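## Task

Lay the thin slip sheet flat on the floor of the green crate and set the heat sink on top of it, fins pointing up. Then return every tool to its original stand slot, release, and withdraw the arm well away from the tools. The heat sink is too wide for grip50, and an attached tool counts as part of the arm.

## Robot and tools

Robot: one arm ending in a tool changer, a flat face that can lock onto one tool at a time. Tools hang in a stand: grip50 (small two-finger gripper, 50 mm max opening), grip85 (85 mm), and cup (suction). tool_id in the result says which is attached (grip50, grip85, cup or none).

Frames: the scene frame has its origin on the table top under the arm base, +z up, +y to the left when facing along +x. end_effector_position (metres) is the centre of the changer face; end_effector_quat_wxyz is its orientation, w first. The face's own z axis points out away from the arm. Tool points, in mm from the face centre along face x, y, z: grip50 grip point (0, -25, 180); grip85 grip point (0, 0, 173) closed, about 13 mm closer when fully open; cup rim centre (0, 0, 175). Both grippers close along face x.

A row is 15 numbers in this order: x, y, z, qw, qx, qy, qz (an absolute target pose of the changer face in the scene frame, metres and unit quaternion), then lock, grip50_position, grip50_force_limit, grip50_speed, grip85_position, grip85_force_limit, grip85_speed, cup_suction, each in [-1, 1]. Every row carries a full pose; resend the wanted quaternion each time rather than copying a drifted reported one. A target more than 0.6 m from the last reported position along any face axis is refused. Each control step the commanded pose is clipped to within 70 mm and 16 degrees of the measured pose; position has priority over orientation.

Tool numbers: lock >0 locks, <0 unlocks, 0 keeps the last command. grip50_position: +1 open, about -0.65 pads touch, -1 closes until blocked. grip85_position: +1 open (85 mm), pads meet near -0.8, -1 closes until blocked. force_limit -1 to +1 maps to about 20 N up to 185 N (grip50) or 235 N (grip85) per pad. speed -1 to +1 maps to about 20 to 150 mm/s. cup_suction above 0.01 is on, otherwise off and vented. A tool's numbers only act while that tool is attached and ready.

Tools (calls):
- execute_actions {"actions": [...], "pictures": bool}. Empty list: just report state. One action {"rows": [[15 numbers], ...], "steps": n}: up to 15 rows, n up to 15 steps of 1/30 s (default 15); each row is one step, the last row repeats. A wait {"steps": n}, n up to 300, counted from the previous result. Only one action per call.
- move {"target": [15 numbers], "speed": m/s}: straight-line path of the face to that absolute pose, speed 0.002 to 0.5 (default 0.25), rotation up to twice that in rad/s, path 0.5 to 10 s. It does not avoid obstacles and can overshoot speed near full reach. Tool numbers are sent at the start. Result adds a move: line (done, off_target, moving, held, fault) plus limits (paced = pose clipped, held = some steps blocked) and distance from target.
- wait {"seconds": 0 to 10}: let the scene run.
- zoom_image {"camera": name, "region": [x0, y0, x1, y1]} in image pixels, at most 504 by 504. Cameras: cam_head_left, cam_head_right, cam_high, cam_low (896x504), cam_wrist (504x504 fisheye). Calibration (K, distortion, T_world_to_cam) is given and may be off by a few degrees and millimetres.
- finished_scene {"scene": 1 or 2}: ends that scene irreversibly and reports success; the next scene's task arrives in its result.

Result lines: pose of the face; tool_id; locked, unlocked, plate_near, in_stand, unlock_refused; grip50/grip85 position_measured and object_status (0 moving, 1 blocked while opening, 2 blocked while closing = gripped, 3 at target or pads met, also possible on thin items); cup_suction_measured (1 = strong vacuum, near 0 = no seal) and cup_part_present. Tool readings read n/a while the tool is starting up. grip50 opening ≈ (250 - counts) × 0.202 mm; grip85 counts: 78 ≈ 60 mm, 130 ≈ 40 mm, 180 ≈ 20 mm, 230 pads meet. HELD and pose unreachable lines mean the clearance check altered or blocked the command. Hand target shows where the controller is currently driving.

Taking a tool: centre the face on the tool plate within about 1 mm and 1 degree, with face -y pointing to the fork's open side. When plate_near is 1 send lock +1 and wait for locked 1 (about 1 s). The gripper then closes and reopens by itself, so never have an object in it. Lift 10 to 30 mm (about 20), slide at least 110 mm out along face -y, then raise. Returning is the reverse; when in_stand is 1, hold still, lock -1, wait for unlocked 1, then back out. Unlocking elsewhere is refused. Slots are 180 mm apart; fork arms sit 40 to 70 mm either side along face x, tips 45 mm toward the open side, tops 18 mm below the plate face. The changer is 63 mm wide, with parts sticking out 46 mm on -y and 58 mm on +y behind the face.

Gripping: send -1 and keep sending it; confirm object_status 2. A new position number (change of 0.01 or more) resets the status and re-enables force/speed changes. Suction: switch on, set the whole rim on a flat smooth area away from edges and holes; the cup shrinks up to about 12 mm under vacuum. To release, set down, switch off, rise 15 mm. Unlocking the cup drops what it holds. The heat sink needs grip85 or the cup; the thin sheet suits the cup.

Avoid: the arm is stiff, so aiming even slightly past a firm contact, or touching fast, can trigger a stop; 150 N on anything or a joint load limit (wrist joints 37.6 N m, others 150 N m, held weight included) halts the arm for 10 s. Long heavy holding can overheat motors (MOTOR HOT warning). Do not drop, slam or knock anything off the table; loose objects may be nudged occasionally. The simulation keeps running while you compose replies.

Each tool is called after "Emit:" as a command line: name --argument value for each argument, lists and objects as JSON in quotes; but a table of rows of numbers goes row by row, as --pt "numbers of a row", without its own name.

## Session

Emit:
execute_actions --actions '[]'

Scene clock: 0.00 s of 12600.00 s.
end_effector_position=(+0.5039, +0.0238, +0.5017) locked=0 unlocked=1 plate_near=0 in_stand=0 unlock_refused=0 tool_id=none grip50_position_measured=n/a grip50_object_status=n/a grip85_position_measured=n/a grip85_object_status=n/a cup_suction_measured=n/a cup_part_present=n/a end_effector_quat_wxyz=(-0.006, +0.690, +0.724, -0.004)
Joint positions: [ 0.26   0.134  0.191 -0.003 -1.631 -0.262]
Joint velocities: [ 0.     0.    -0.     0.001  0.    -0.001]
Hand target: +0.504, +0.024, +0.502; -0.006, +0.690, +0.724, -0.004
camera_calibration (this result's frames):
cam_wrist: T_world_to_cam=[[-0.0777722, 0.996642, -0.0256292, 0.0256185], [0.955656, 0.0818484, 0.282881, -0.566803], [0.284029, -0.00249246, -0.958812, 0.389461], [0, 0, 0, 1]] pos_world=[0.433043, 0.0218301, 0.534415]

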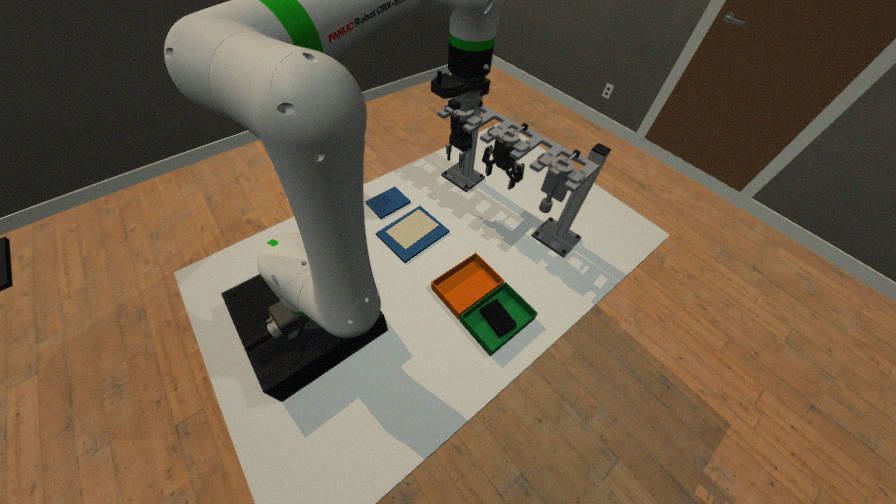

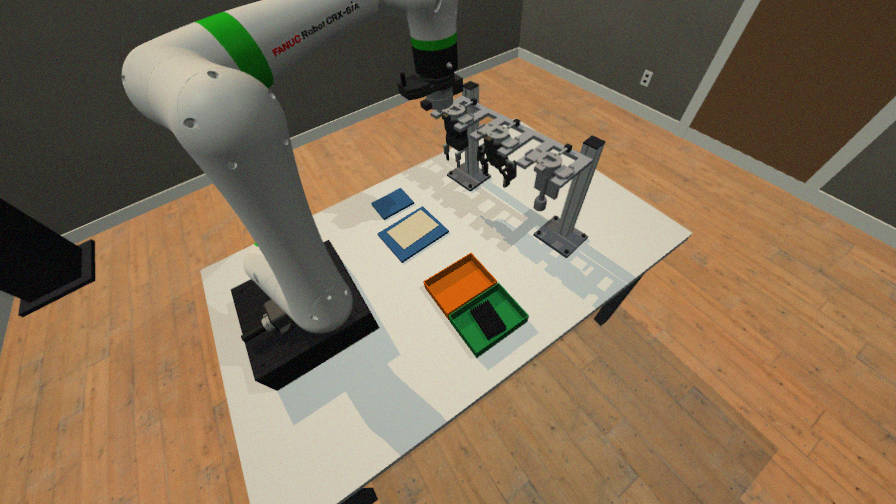

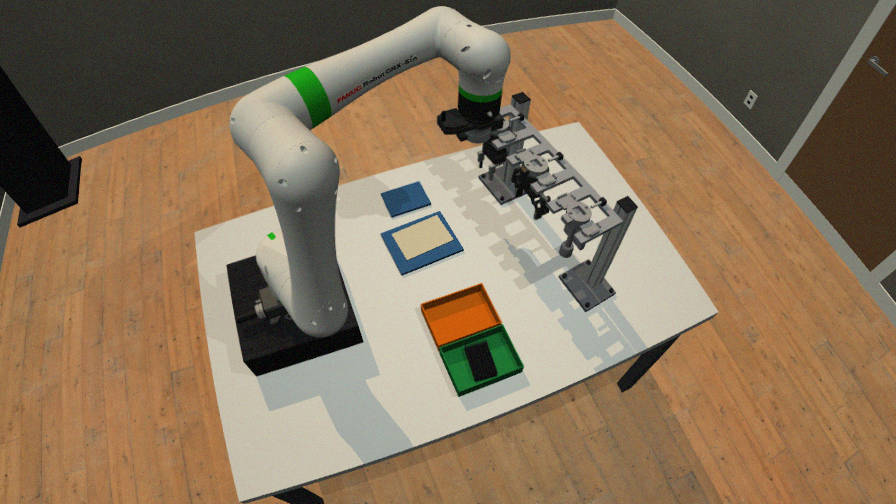

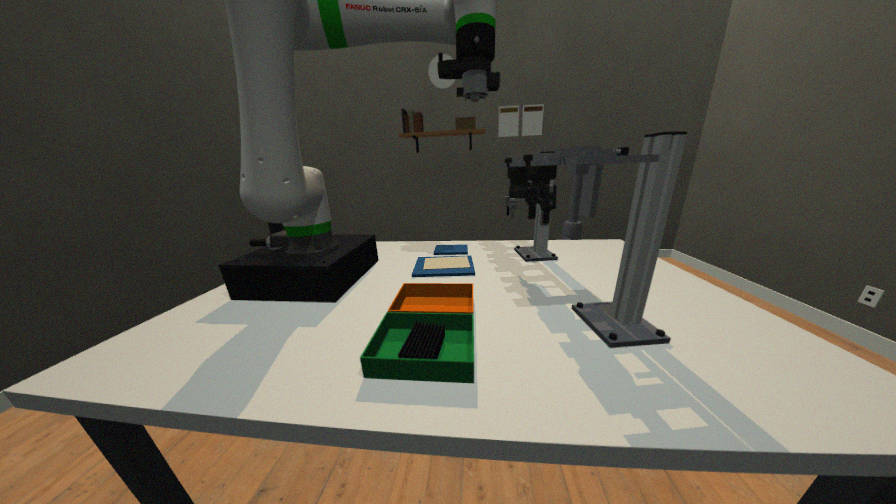

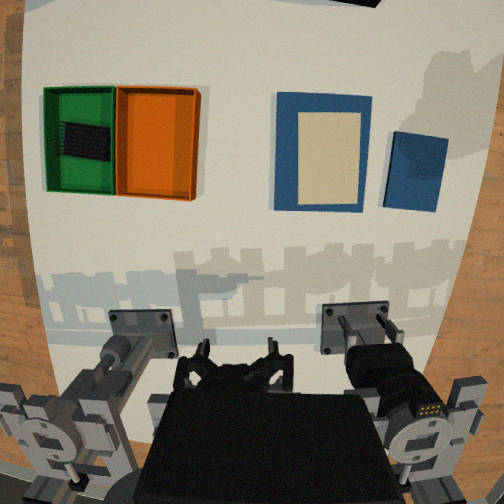

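Emit:
move --target '[0.667,0.005,0.40,0,0.6626,0.749,0,0,1,0,0,1,0,0,0]'

Scene clock: 3.03 s of 12600.00 s.
end_effector_position=(+0.6667, +0.0043, +0.3996) locked=0 unlocked=1 plate_near=0 in_stand=0 unlock_refused=0 tool_id=none grip50_position_measured=n/a grip50_object_status=n/a grip85_position_measured=n/a grip85_object_status=n/a cup_suction_measured=n/a cup_part_present=n/a end_effector_quat_wxyz=(+0.000, +0.663, +0.749, +0.000)
Joint positions: [ 0.155  0.563  0.523  0.002 -1.521 -0.083]
Joint velocities: [-0.001  0.002  0.002 -0.004 -0.001  0.001]
Hand target: +0.667, +0.004, +0.400; -0.000, +0.663, +0.749, +0.000
Off the commanded pose: 0.001 m, 0 deg.
move: done
camera_calibration (this result's frames):
cam_wrist: T_world_to_cam=[[-0.151771, 0.987995, -0.028828, 0.105774], [0.942644, 0.153454, 0.296437, -0.688945], [0.297302, 0.0178161, -0.954617, 0.23467], [0, 0, 0, 1]] pos_world=[0.595715, -0.00296385, 0.431298]

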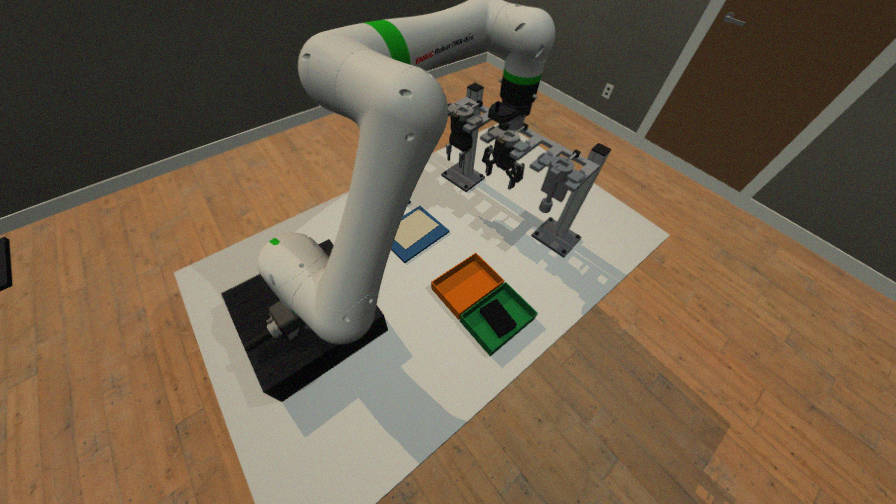

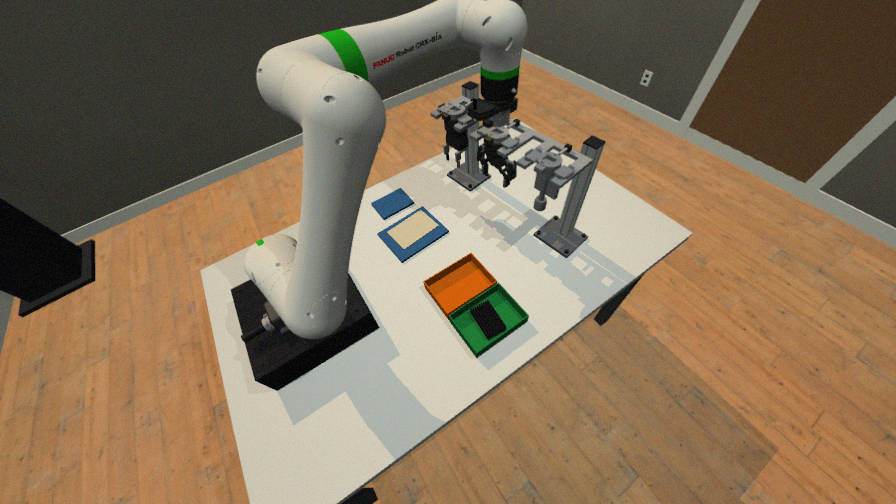

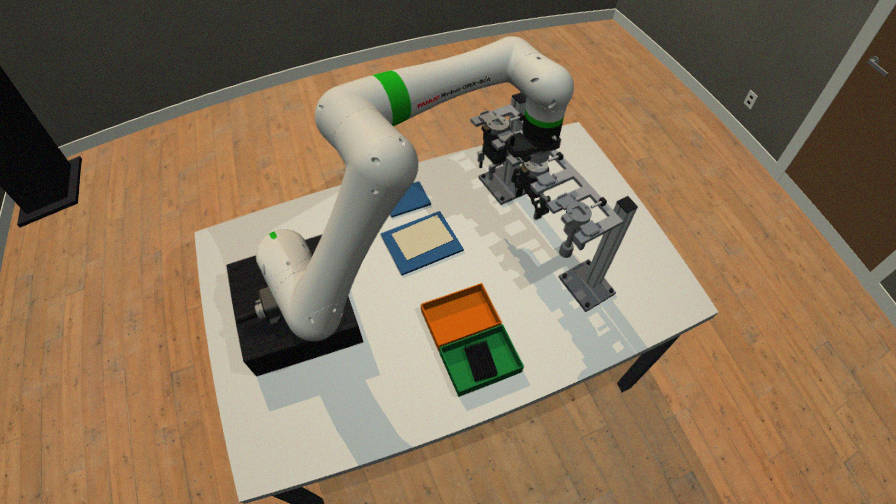

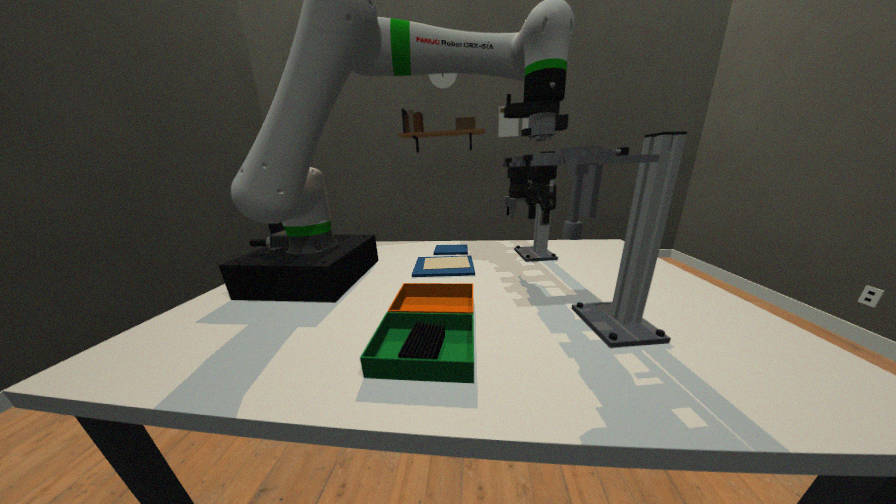

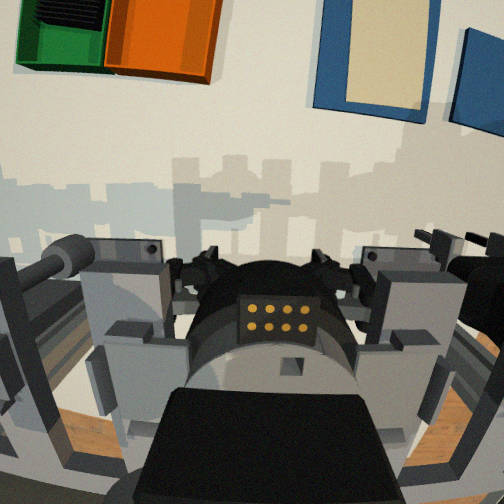

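Emit:
move --target '[0.6762,0.0093,0.40,0,0.6626,0.749,0,0,1,0,0,1,0,0,0]' --speed 0.03

Emit:
zoom_image --camera "cam_wrist" --region '[50,200,480,420]'

Scene clock: 5.13 s of 12600.00 s.
end_effector_position=(+0.6762, +0.0093, +0.3999) locked=0 unlocked=1 plate_near=0 in_stand=0 unlock_refused=0 tool_id=none grip50_position_measured=n/a grip50_object_status=n/a grip85_position_measured=n/a grip85_object_status=n/a cup_suction_measured=n/a cup_part_present=n/a end_effector_quat_wxyz=(-0.000, +0.663, +0.749, +0.000)
Joint positions: [ 0.159  0.591  0.567  0.002 -1.537 -0.087]
Joint velocities: [ 0.001  0.002  0.001  0.    -0.001  0.   ]
Hand target: +0.676, +0.009, +0.400; +0.000, +0.663, +0.749, -0.000
Off the commanded pose: 0.000 m, 0 deg.
move: done
camera_calibration (this result's frames):
cam_wrist: T_world_to_cam=[[-0.152071, 0.987959, -0.0284795, 0.102344], [0.942727, 0.153644, 0.296073, -0.698683], [0.296883, 0.0181757, -0.954741, 0.232354], [0, 0, 0, 1]] pos_world=[0.605249, 0.00201368, 0.431614]

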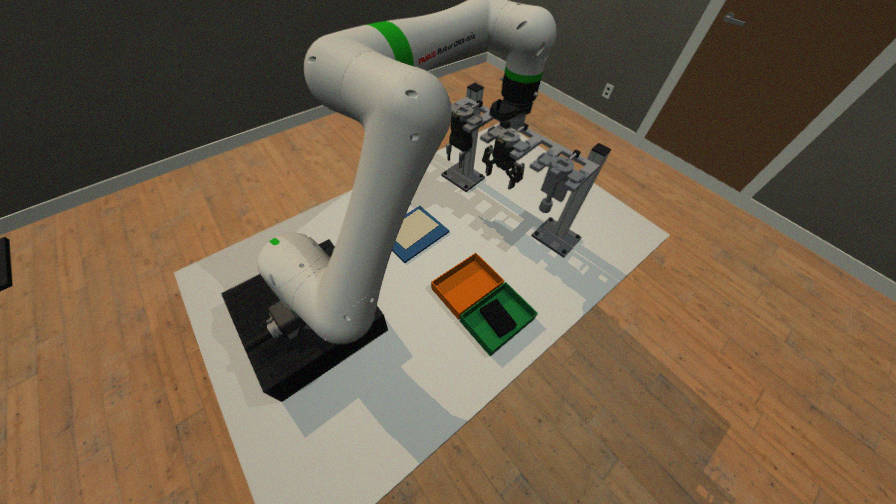

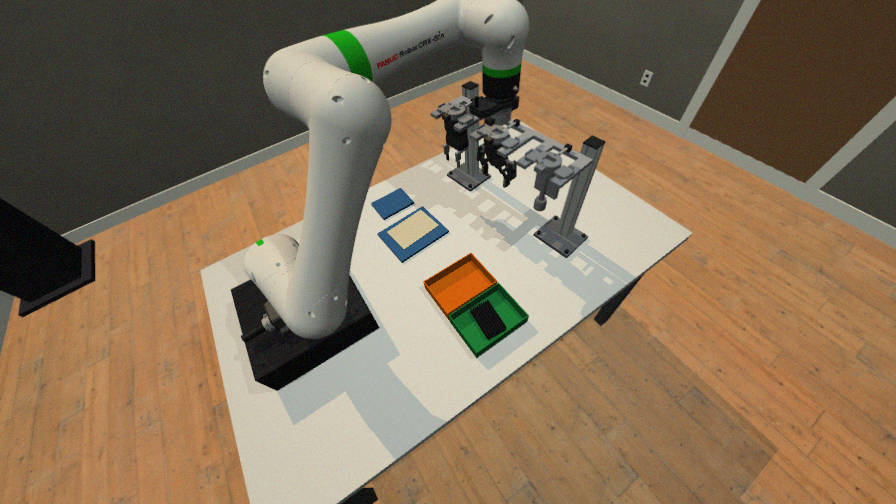

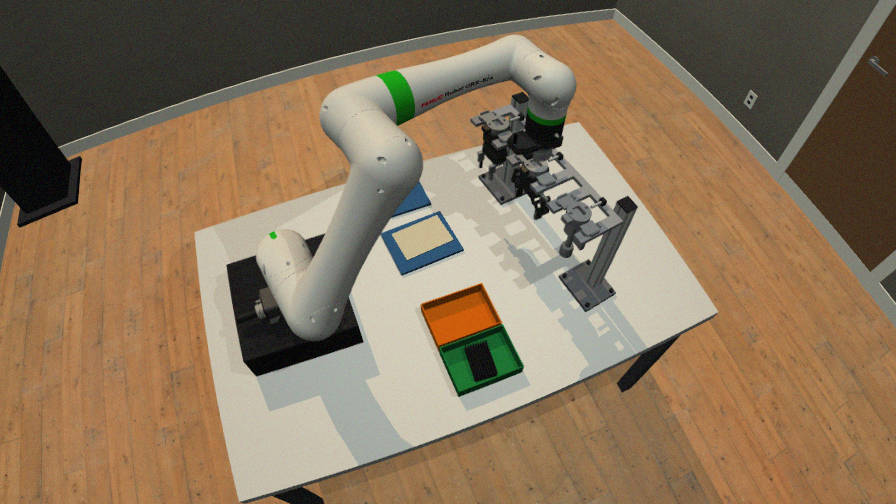

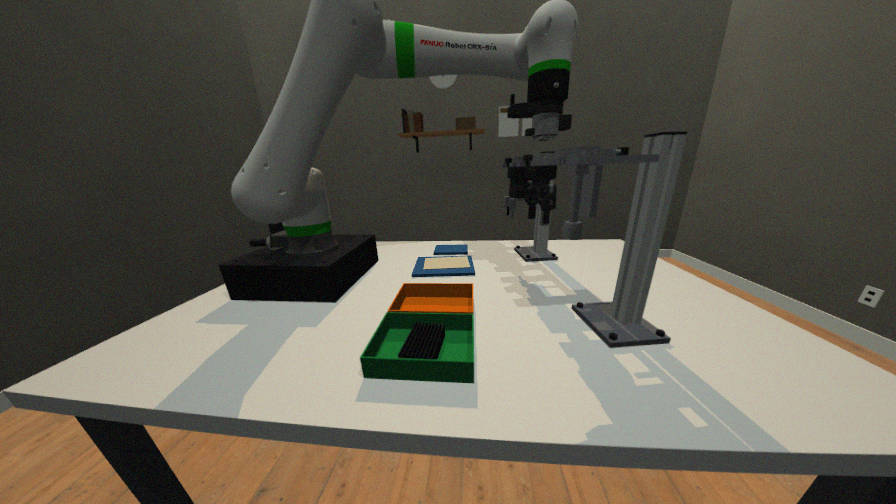

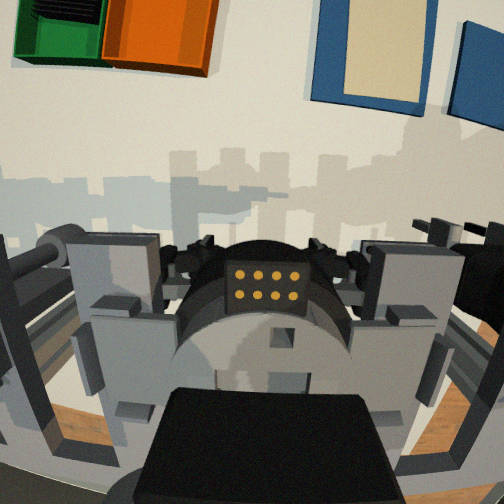

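Region (50, 200, 480, 420) of cam_wrist's 504x504 image, scaled by 1.172, with more detail than that image has; it fills the top 258 rows of this view, and the rest is white.

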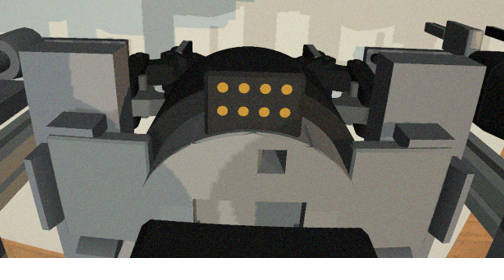

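Emit:
move --target '[0.676,0.0096,0.3625,0,0.6600,0.7513,0,0,1,0,0,1,0,0,0]' --speed 0.015

Emit:
execute_actions --actions '[{"rows":[[0.676,0.0096,0.361,0,0.66,0.7513,0,0,1,0,0,1,0,0,0]]}]' --pictures false

Scene clock: 9.40 s of 12600.00 s.
end_effector_position=(+0.6758, +0.0096, +0.3625) locked=0 unlocked=1 plate_near=0 in_stand=1 unlock_refused=0 tool_id=none grip50_position_measured=n/a grip50_object_status=n/a grip85_position_measured=n/a grip85_object_status=n/a cup_suction_measured=n/a cup_part_present=n/a end_effector_quat_wxyz=(+0.000, +0.660, +0.751, -0.000)
Joint positions: [ 0.16   0.598  0.49   0.002 -1.453 -0.081]
Joint velocities: [ 0.    -0.    -0.001 -0.003  0.001 -0.   ]
Hand target: +0.676, +0.010, +0.363; +0.000, +0.660, +0.751, -0.000
Off the commanded pose: 0.000 m, 0 deg.
move: done
camera_calibration (this result's frames):
cam_wrist: T_world_to_cam=[[-0.158682, 0.986908, -0.0288489, 0.105586], [0.941649, 0.160061, 0.296104, -0.686673], [0.296845, 0.019821, -0.95472, 0.196756], [0, 0, 0, 1]] pos_world=[0.604953, 0.00180561, 0.39422]

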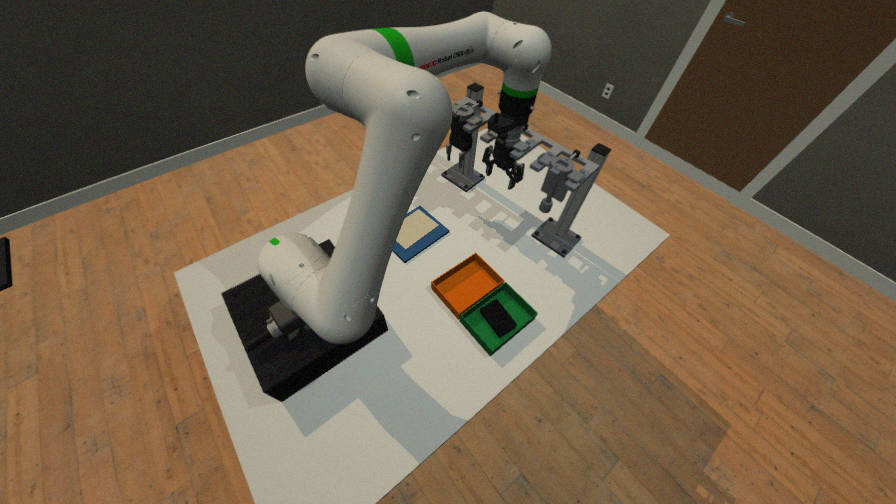

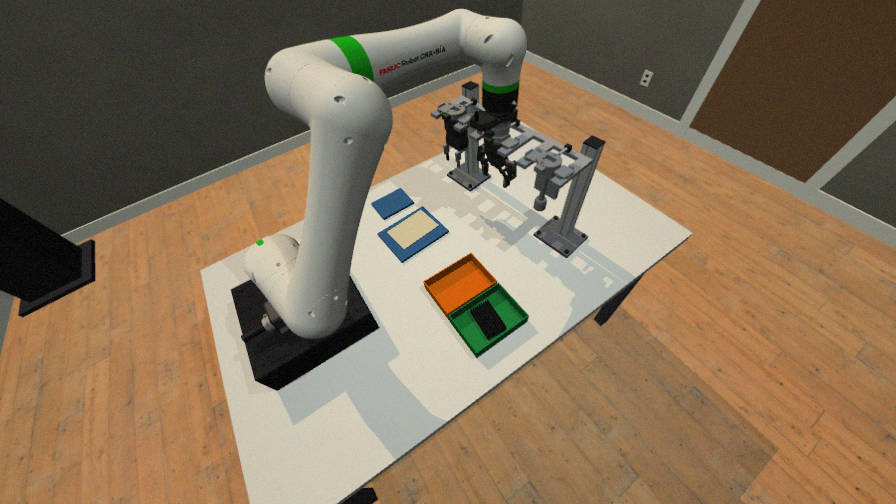

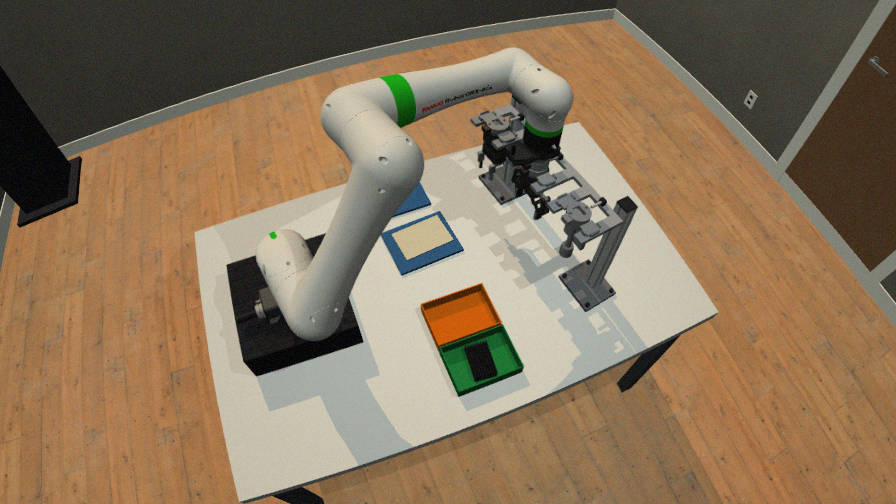

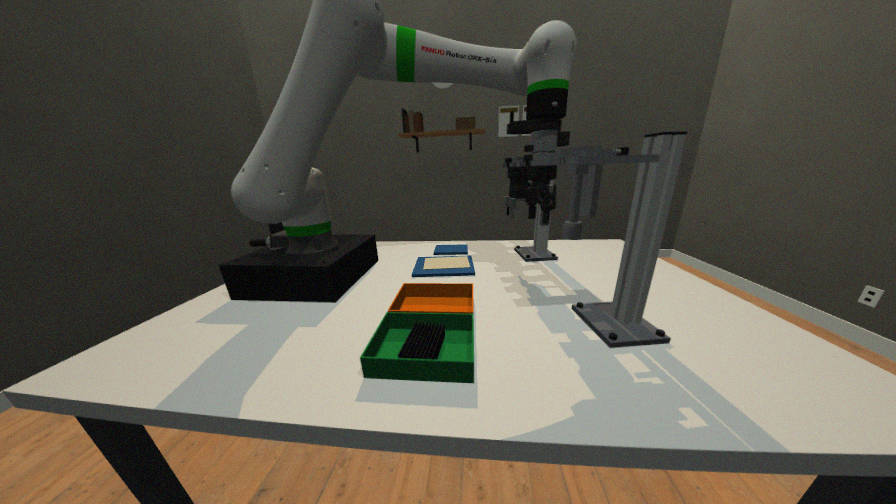

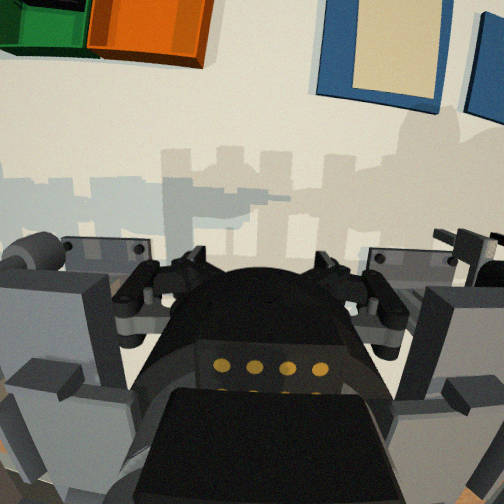

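Scene clock: 9.90 s of 12600.00 s.
end_effector_position=(+0.6760, +0.0096, +0.3610) locked=0 unlocked=1 plate_near=0 in_stand=1 unlock_refused=0 tool_id=none grip50_position_measured=n/a grip50_object_status=n/a grip85_position_measured=n/a grip85_object_status=n/a cup_suction_measured=n/a cup_part_present=n/a end_effector_quat_wxyz=(+0.000, +0.660, +0.751, -0.000)
Joint positions: [ 0.16   0.599  0.488  0.002 -1.45  -0.08 ]
Joint velocities: [0.    0.001 0.    0.    0.    0.001]
Hand target: +0.676, +0.010, +0.361; +0.000, +0.660, +0.751, -0.000
Off the commanded pose: 0.000 m, 0 deg.
Steps of this call (steps 1 to 15: all 15 steps of this action). Readings (end_effector_position | what the end effector reports):
1: (+0.6758, +0.0096, +0.3625) | locked=0 unlocked=1 plate_near=0 in_stand=1 unlock_refused=0 tool_id=none grip50_position_measured=n/a grip50_object_status=n/a grip85_position_measured=n/a grip85_object_status=n/a cup_suction_measured=n/a cup_part_present=n/a
2: (+0.6759, +0.0096, +0.3620) | locked=0 unlocked=1 plate_near=0 in_stand=1 unlock_refused=0 tool_id=none grip50_position_measured=n/a grip50_object_status=n/a grip85_position_measured=n/a grip85_object_status=n/a cup_suction_measured=n/a cup_part_present=n/a
4: (+0.6760, +0.0096, +0.3612) | locked=0 unlocked=1 plate_near=0 in_stand=1 unlock_refused=0 tool_id=none grip50_position_measured=n/a grip50_object_status=n/a grip85_position_measured=n/a grip85_object_status=n/a cup_suction_measured=n/a cup_part_present=n/a
8: (+0.6760, +0.0096, +0.3610) | locked=0 unlocked=1 plate_near=0 in_stand=1 unlock_refused=0 tool_id=none grip50_position_measured=n/a grip50_object_status=n/a grip85_position_measured=n/a grip85_object_status=n/a cup_suction_measured=n/a cup_part_present=n/a
15: the state above

Emit:
execute_actions --actions '[{"rows":[[0.676,0.0096,0.3594,0,0.66,0.7513,0,0,1,0,0,1,0,0,0]]}]' --pictures false

Emit:
execute_actions --actions '[{"rows":[[0.676,0.0096,0.3594,0,0.66,0.7513,0,1,1,0,0,1,0,0,0]]}]' --pictures false

Emit:
execute_actions --actions '[{"steps":30}]' --pictures false

Scene clock: 12.13 s of 12600.00 s.
end_effector_position=(+0.6760, +0.0096, +0.3594) locked=0 unlocked=1 plate_near=1 in_stand=1 unlock_refused=0 tool_id=none grip50_position_measured=n/a grip50_object_status=n/a grip85_position_measured=n/a grip85_object_status=n/a cup_suction_measured=n/a cup_part_present=n/a end_effector_quat_wxyz=(+0.000, +0.660, +0.751, +0.000)
Joint positions: [ 0.16   0.599  0.485  0.002 -1.447 -0.08 ]
Joint velocities: [-0.001 -0.    -0.     0.    -0.    -0.002]
Hand target: +0.676, +0.010, +0.359; +0.000, +0.660, +0.751, -0.000
Off the commanded pose: 0.000 m, 0 deg.
Steps of this call (steps 1 to 52: nothing new was sent; steps 53 to 67: all 15 steps of this action). Readings (end_effector_position | what the end effector reports):
53: (+0.6760, +0.0096, +0.3610) | locked=0 unlocked=1 plate_near=0 in_stand=1 unlock_refused=0 tool_id=none grip50_position_measured=n/a grip50_object_status=n/a grip85_position_measured=n/a grip85_object_status=n/a cup_suction_measured=n/a cup_part_present=n/a
54: (+0.6760, +0.0096, +0.3605) | locked=0 unlocked=1 plate_near=0 in_stand=1 unlock_refused=0 tool_id=none grip50_position_measured=n/a grip50_object_status=n/a grip85_position_measured=n/a grip85_object_status=n/a cup_suction_measured=n/a cup_part_present=n/a
56: (+0.6760, +0.0096, +0.3597) | locked=0 unlocked=1 plate_near=1 in_stand=1 unlock_refused=0 tool_id=none grip50_position_measured=n/a grip50_object_status=n/a grip85_position_measured=n/a grip85_object_status=n/a cup_suction_measured=n/a cup_part_present=n/a
60: (+0.6760, +0.0096, +0.3595) | locked=0 unlocked=1 plate_near=1 in_stand=1 unlock_refused=0 tool_id=none grip50_position_measured=n/a grip50_object_status=n/a grip85_position_measured=n/a grip85_object_status=n/a cup_suction_measured=n/a cup_part_present=n/a
67: the state above

Scene clock: 12.63 s of 12600.00 s.
end_effector_position=(+0.6760, +0.0096, +0.3594) locked=0 unlocked=0 plate_near=1 in_stand=1 unlock_refused=0 tool_id=none grip50_position_measured=n/a grip50_object_status=n/a grip85_position_measured=n/a grip85_object_status=n/a cup_suction_measured=n/a cup_part_present=n/a end_effector_quat_wxyz=(+0.000, +0.660, +0.751, -0.000)
Joint positions: [ 0.16   0.599  0.485  0.002 -1.447 -0.08 ]
Joint velocities: [ 0.    -0.001  0.001  0.001  0.    -0.002]
Hand target: +0.676, +0.010, +0.359; +0.000, +0.660, +0.751, +0.000
Off the commanded pose: 0.000 m, 0 deg.
Steps of this call (steps 1 to 15: all 15 steps of this action). Readings (end_effector_position | what the end effector reports):
1: (+0.6760, +0.0096, +0.3594) | locked=0 unlocked=0 plate_near=1 in_stand=1 unlock_refused=0 tool_id=none grip50_position_measured=n/a grip50_object_status=n/a grip85_position_measured=n/a grip85_object_status=n/a cup_suction_measured=n/a cup_part_present=n/a
2: (+0.6760, +0.0096, +0.3594) | locked=0 unlocked=0 plate_near=1 in_stand=1 unlock_refused=0 tool_id=none grip50_position_measured=n/a grip50_object_status=n/a grip85_position_measured=n/a grip85_object_status=n/a cup_suction_measured=n/a cup_part_present=n/a
4: (+0.6760, +0.0096, +0.3594) | locked=0 unlocked=0 plate_near=1 in_stand=1 unlock_refused=0 tool_id=none grip50_position_measured=n/a grip50_object_status=n/a grip85_position_measured=n/a grip85_object_status=n/a cup_suction_measured=n/a cup_part_present=n/a
8: (+0.6760, +0.0096, +0.3594) | locked=0 unlocked=0 plate_near=1 in_stand=1 unlock_refused=0 tool_id=none grip50_position_measured=n/a grip50_object_status=n/a grip85_position_measured=n/a grip85_object_status=n/a cup_suction_measured=n/a cup_part_present=n/a
15: the state above

Scene clock: 13.63 s of 12600.00 s.
end_effector_position=(+0.6760, +0.0096, +0.3594) locked=1 unlocked=0 plate_near=1 in_stand=1 unlock_refused=0 tool_id=grip85 grip50_position_measured=n/a grip50_object_status=n/a grip85_position_measured=n/a grip85_object_status=n/a cup_suction_measured=n/a cup_part_present=n/a end_effector_quat_wxyz=(-0.000, +0.660, +0.751, -0.000)
Joint positions: [ 0.16   0.599  0.485  0.002 -1.447 -0.08 ]
Joint velocities: [ 0.     0.    -0.    -0.001 -0.    -0.001]
Hand target: +0.676, +0.010, +0.359; +0.000, +0.660, +0.751, +0.000
Off the commanded pose: 0.000 m, 0 deg.
Steps of this call (steps 1 to 30: nothing new was sent). Readings (end_effector_position | what the end effector reports):
1: (+0.6760, +0.0096, +0.3594) | locked=0 unlocked=0 plate_near=1 in_stand=1 unlock_refused=0 tool_id=none grip50_position_measured=n/a grip50_object_status=n/a grip85_position_measured=n/a grip85_object_status=n/a cup_suction_measured=n/a cup_part_present=n/a
2: (+0.6760, +0.0096, +0.3593) | locked=0 unlocked=0 plate_near=1 in_stand=1 unlock_refused=0 tool_id=none grip50_position_measured=n/a grip50_object_status=n/a grip85_position_measured=n/a grip85_object_status=n/a cup_suction_measured=n/a cup_part_present=n/a
4: (+0.6760, +0.0096, +0.3593) | locked=0 unlocked=0 plate_near=1 in_stand=1 unlock_refused=0 tool_id=none grip50_position_measured=n/a grip50_object_status=n/a grip85_position_measured=n/a grip85_object_status=n/a cup_suction_measured=n/a cup_part_present=n/a
8: (+0.6760, +0.0096, +0.3592) | locked=0 unlocked=0 plate_near=1 in_stand=1 unlock_refused=0 tool_id=none grip50_position_measured=n/a grip50_object_status=n/a grip85_position_measured=n/a grip85_object_status=n/a cup_suction_measured=n/a cup_part_present=n/a
30: the state above


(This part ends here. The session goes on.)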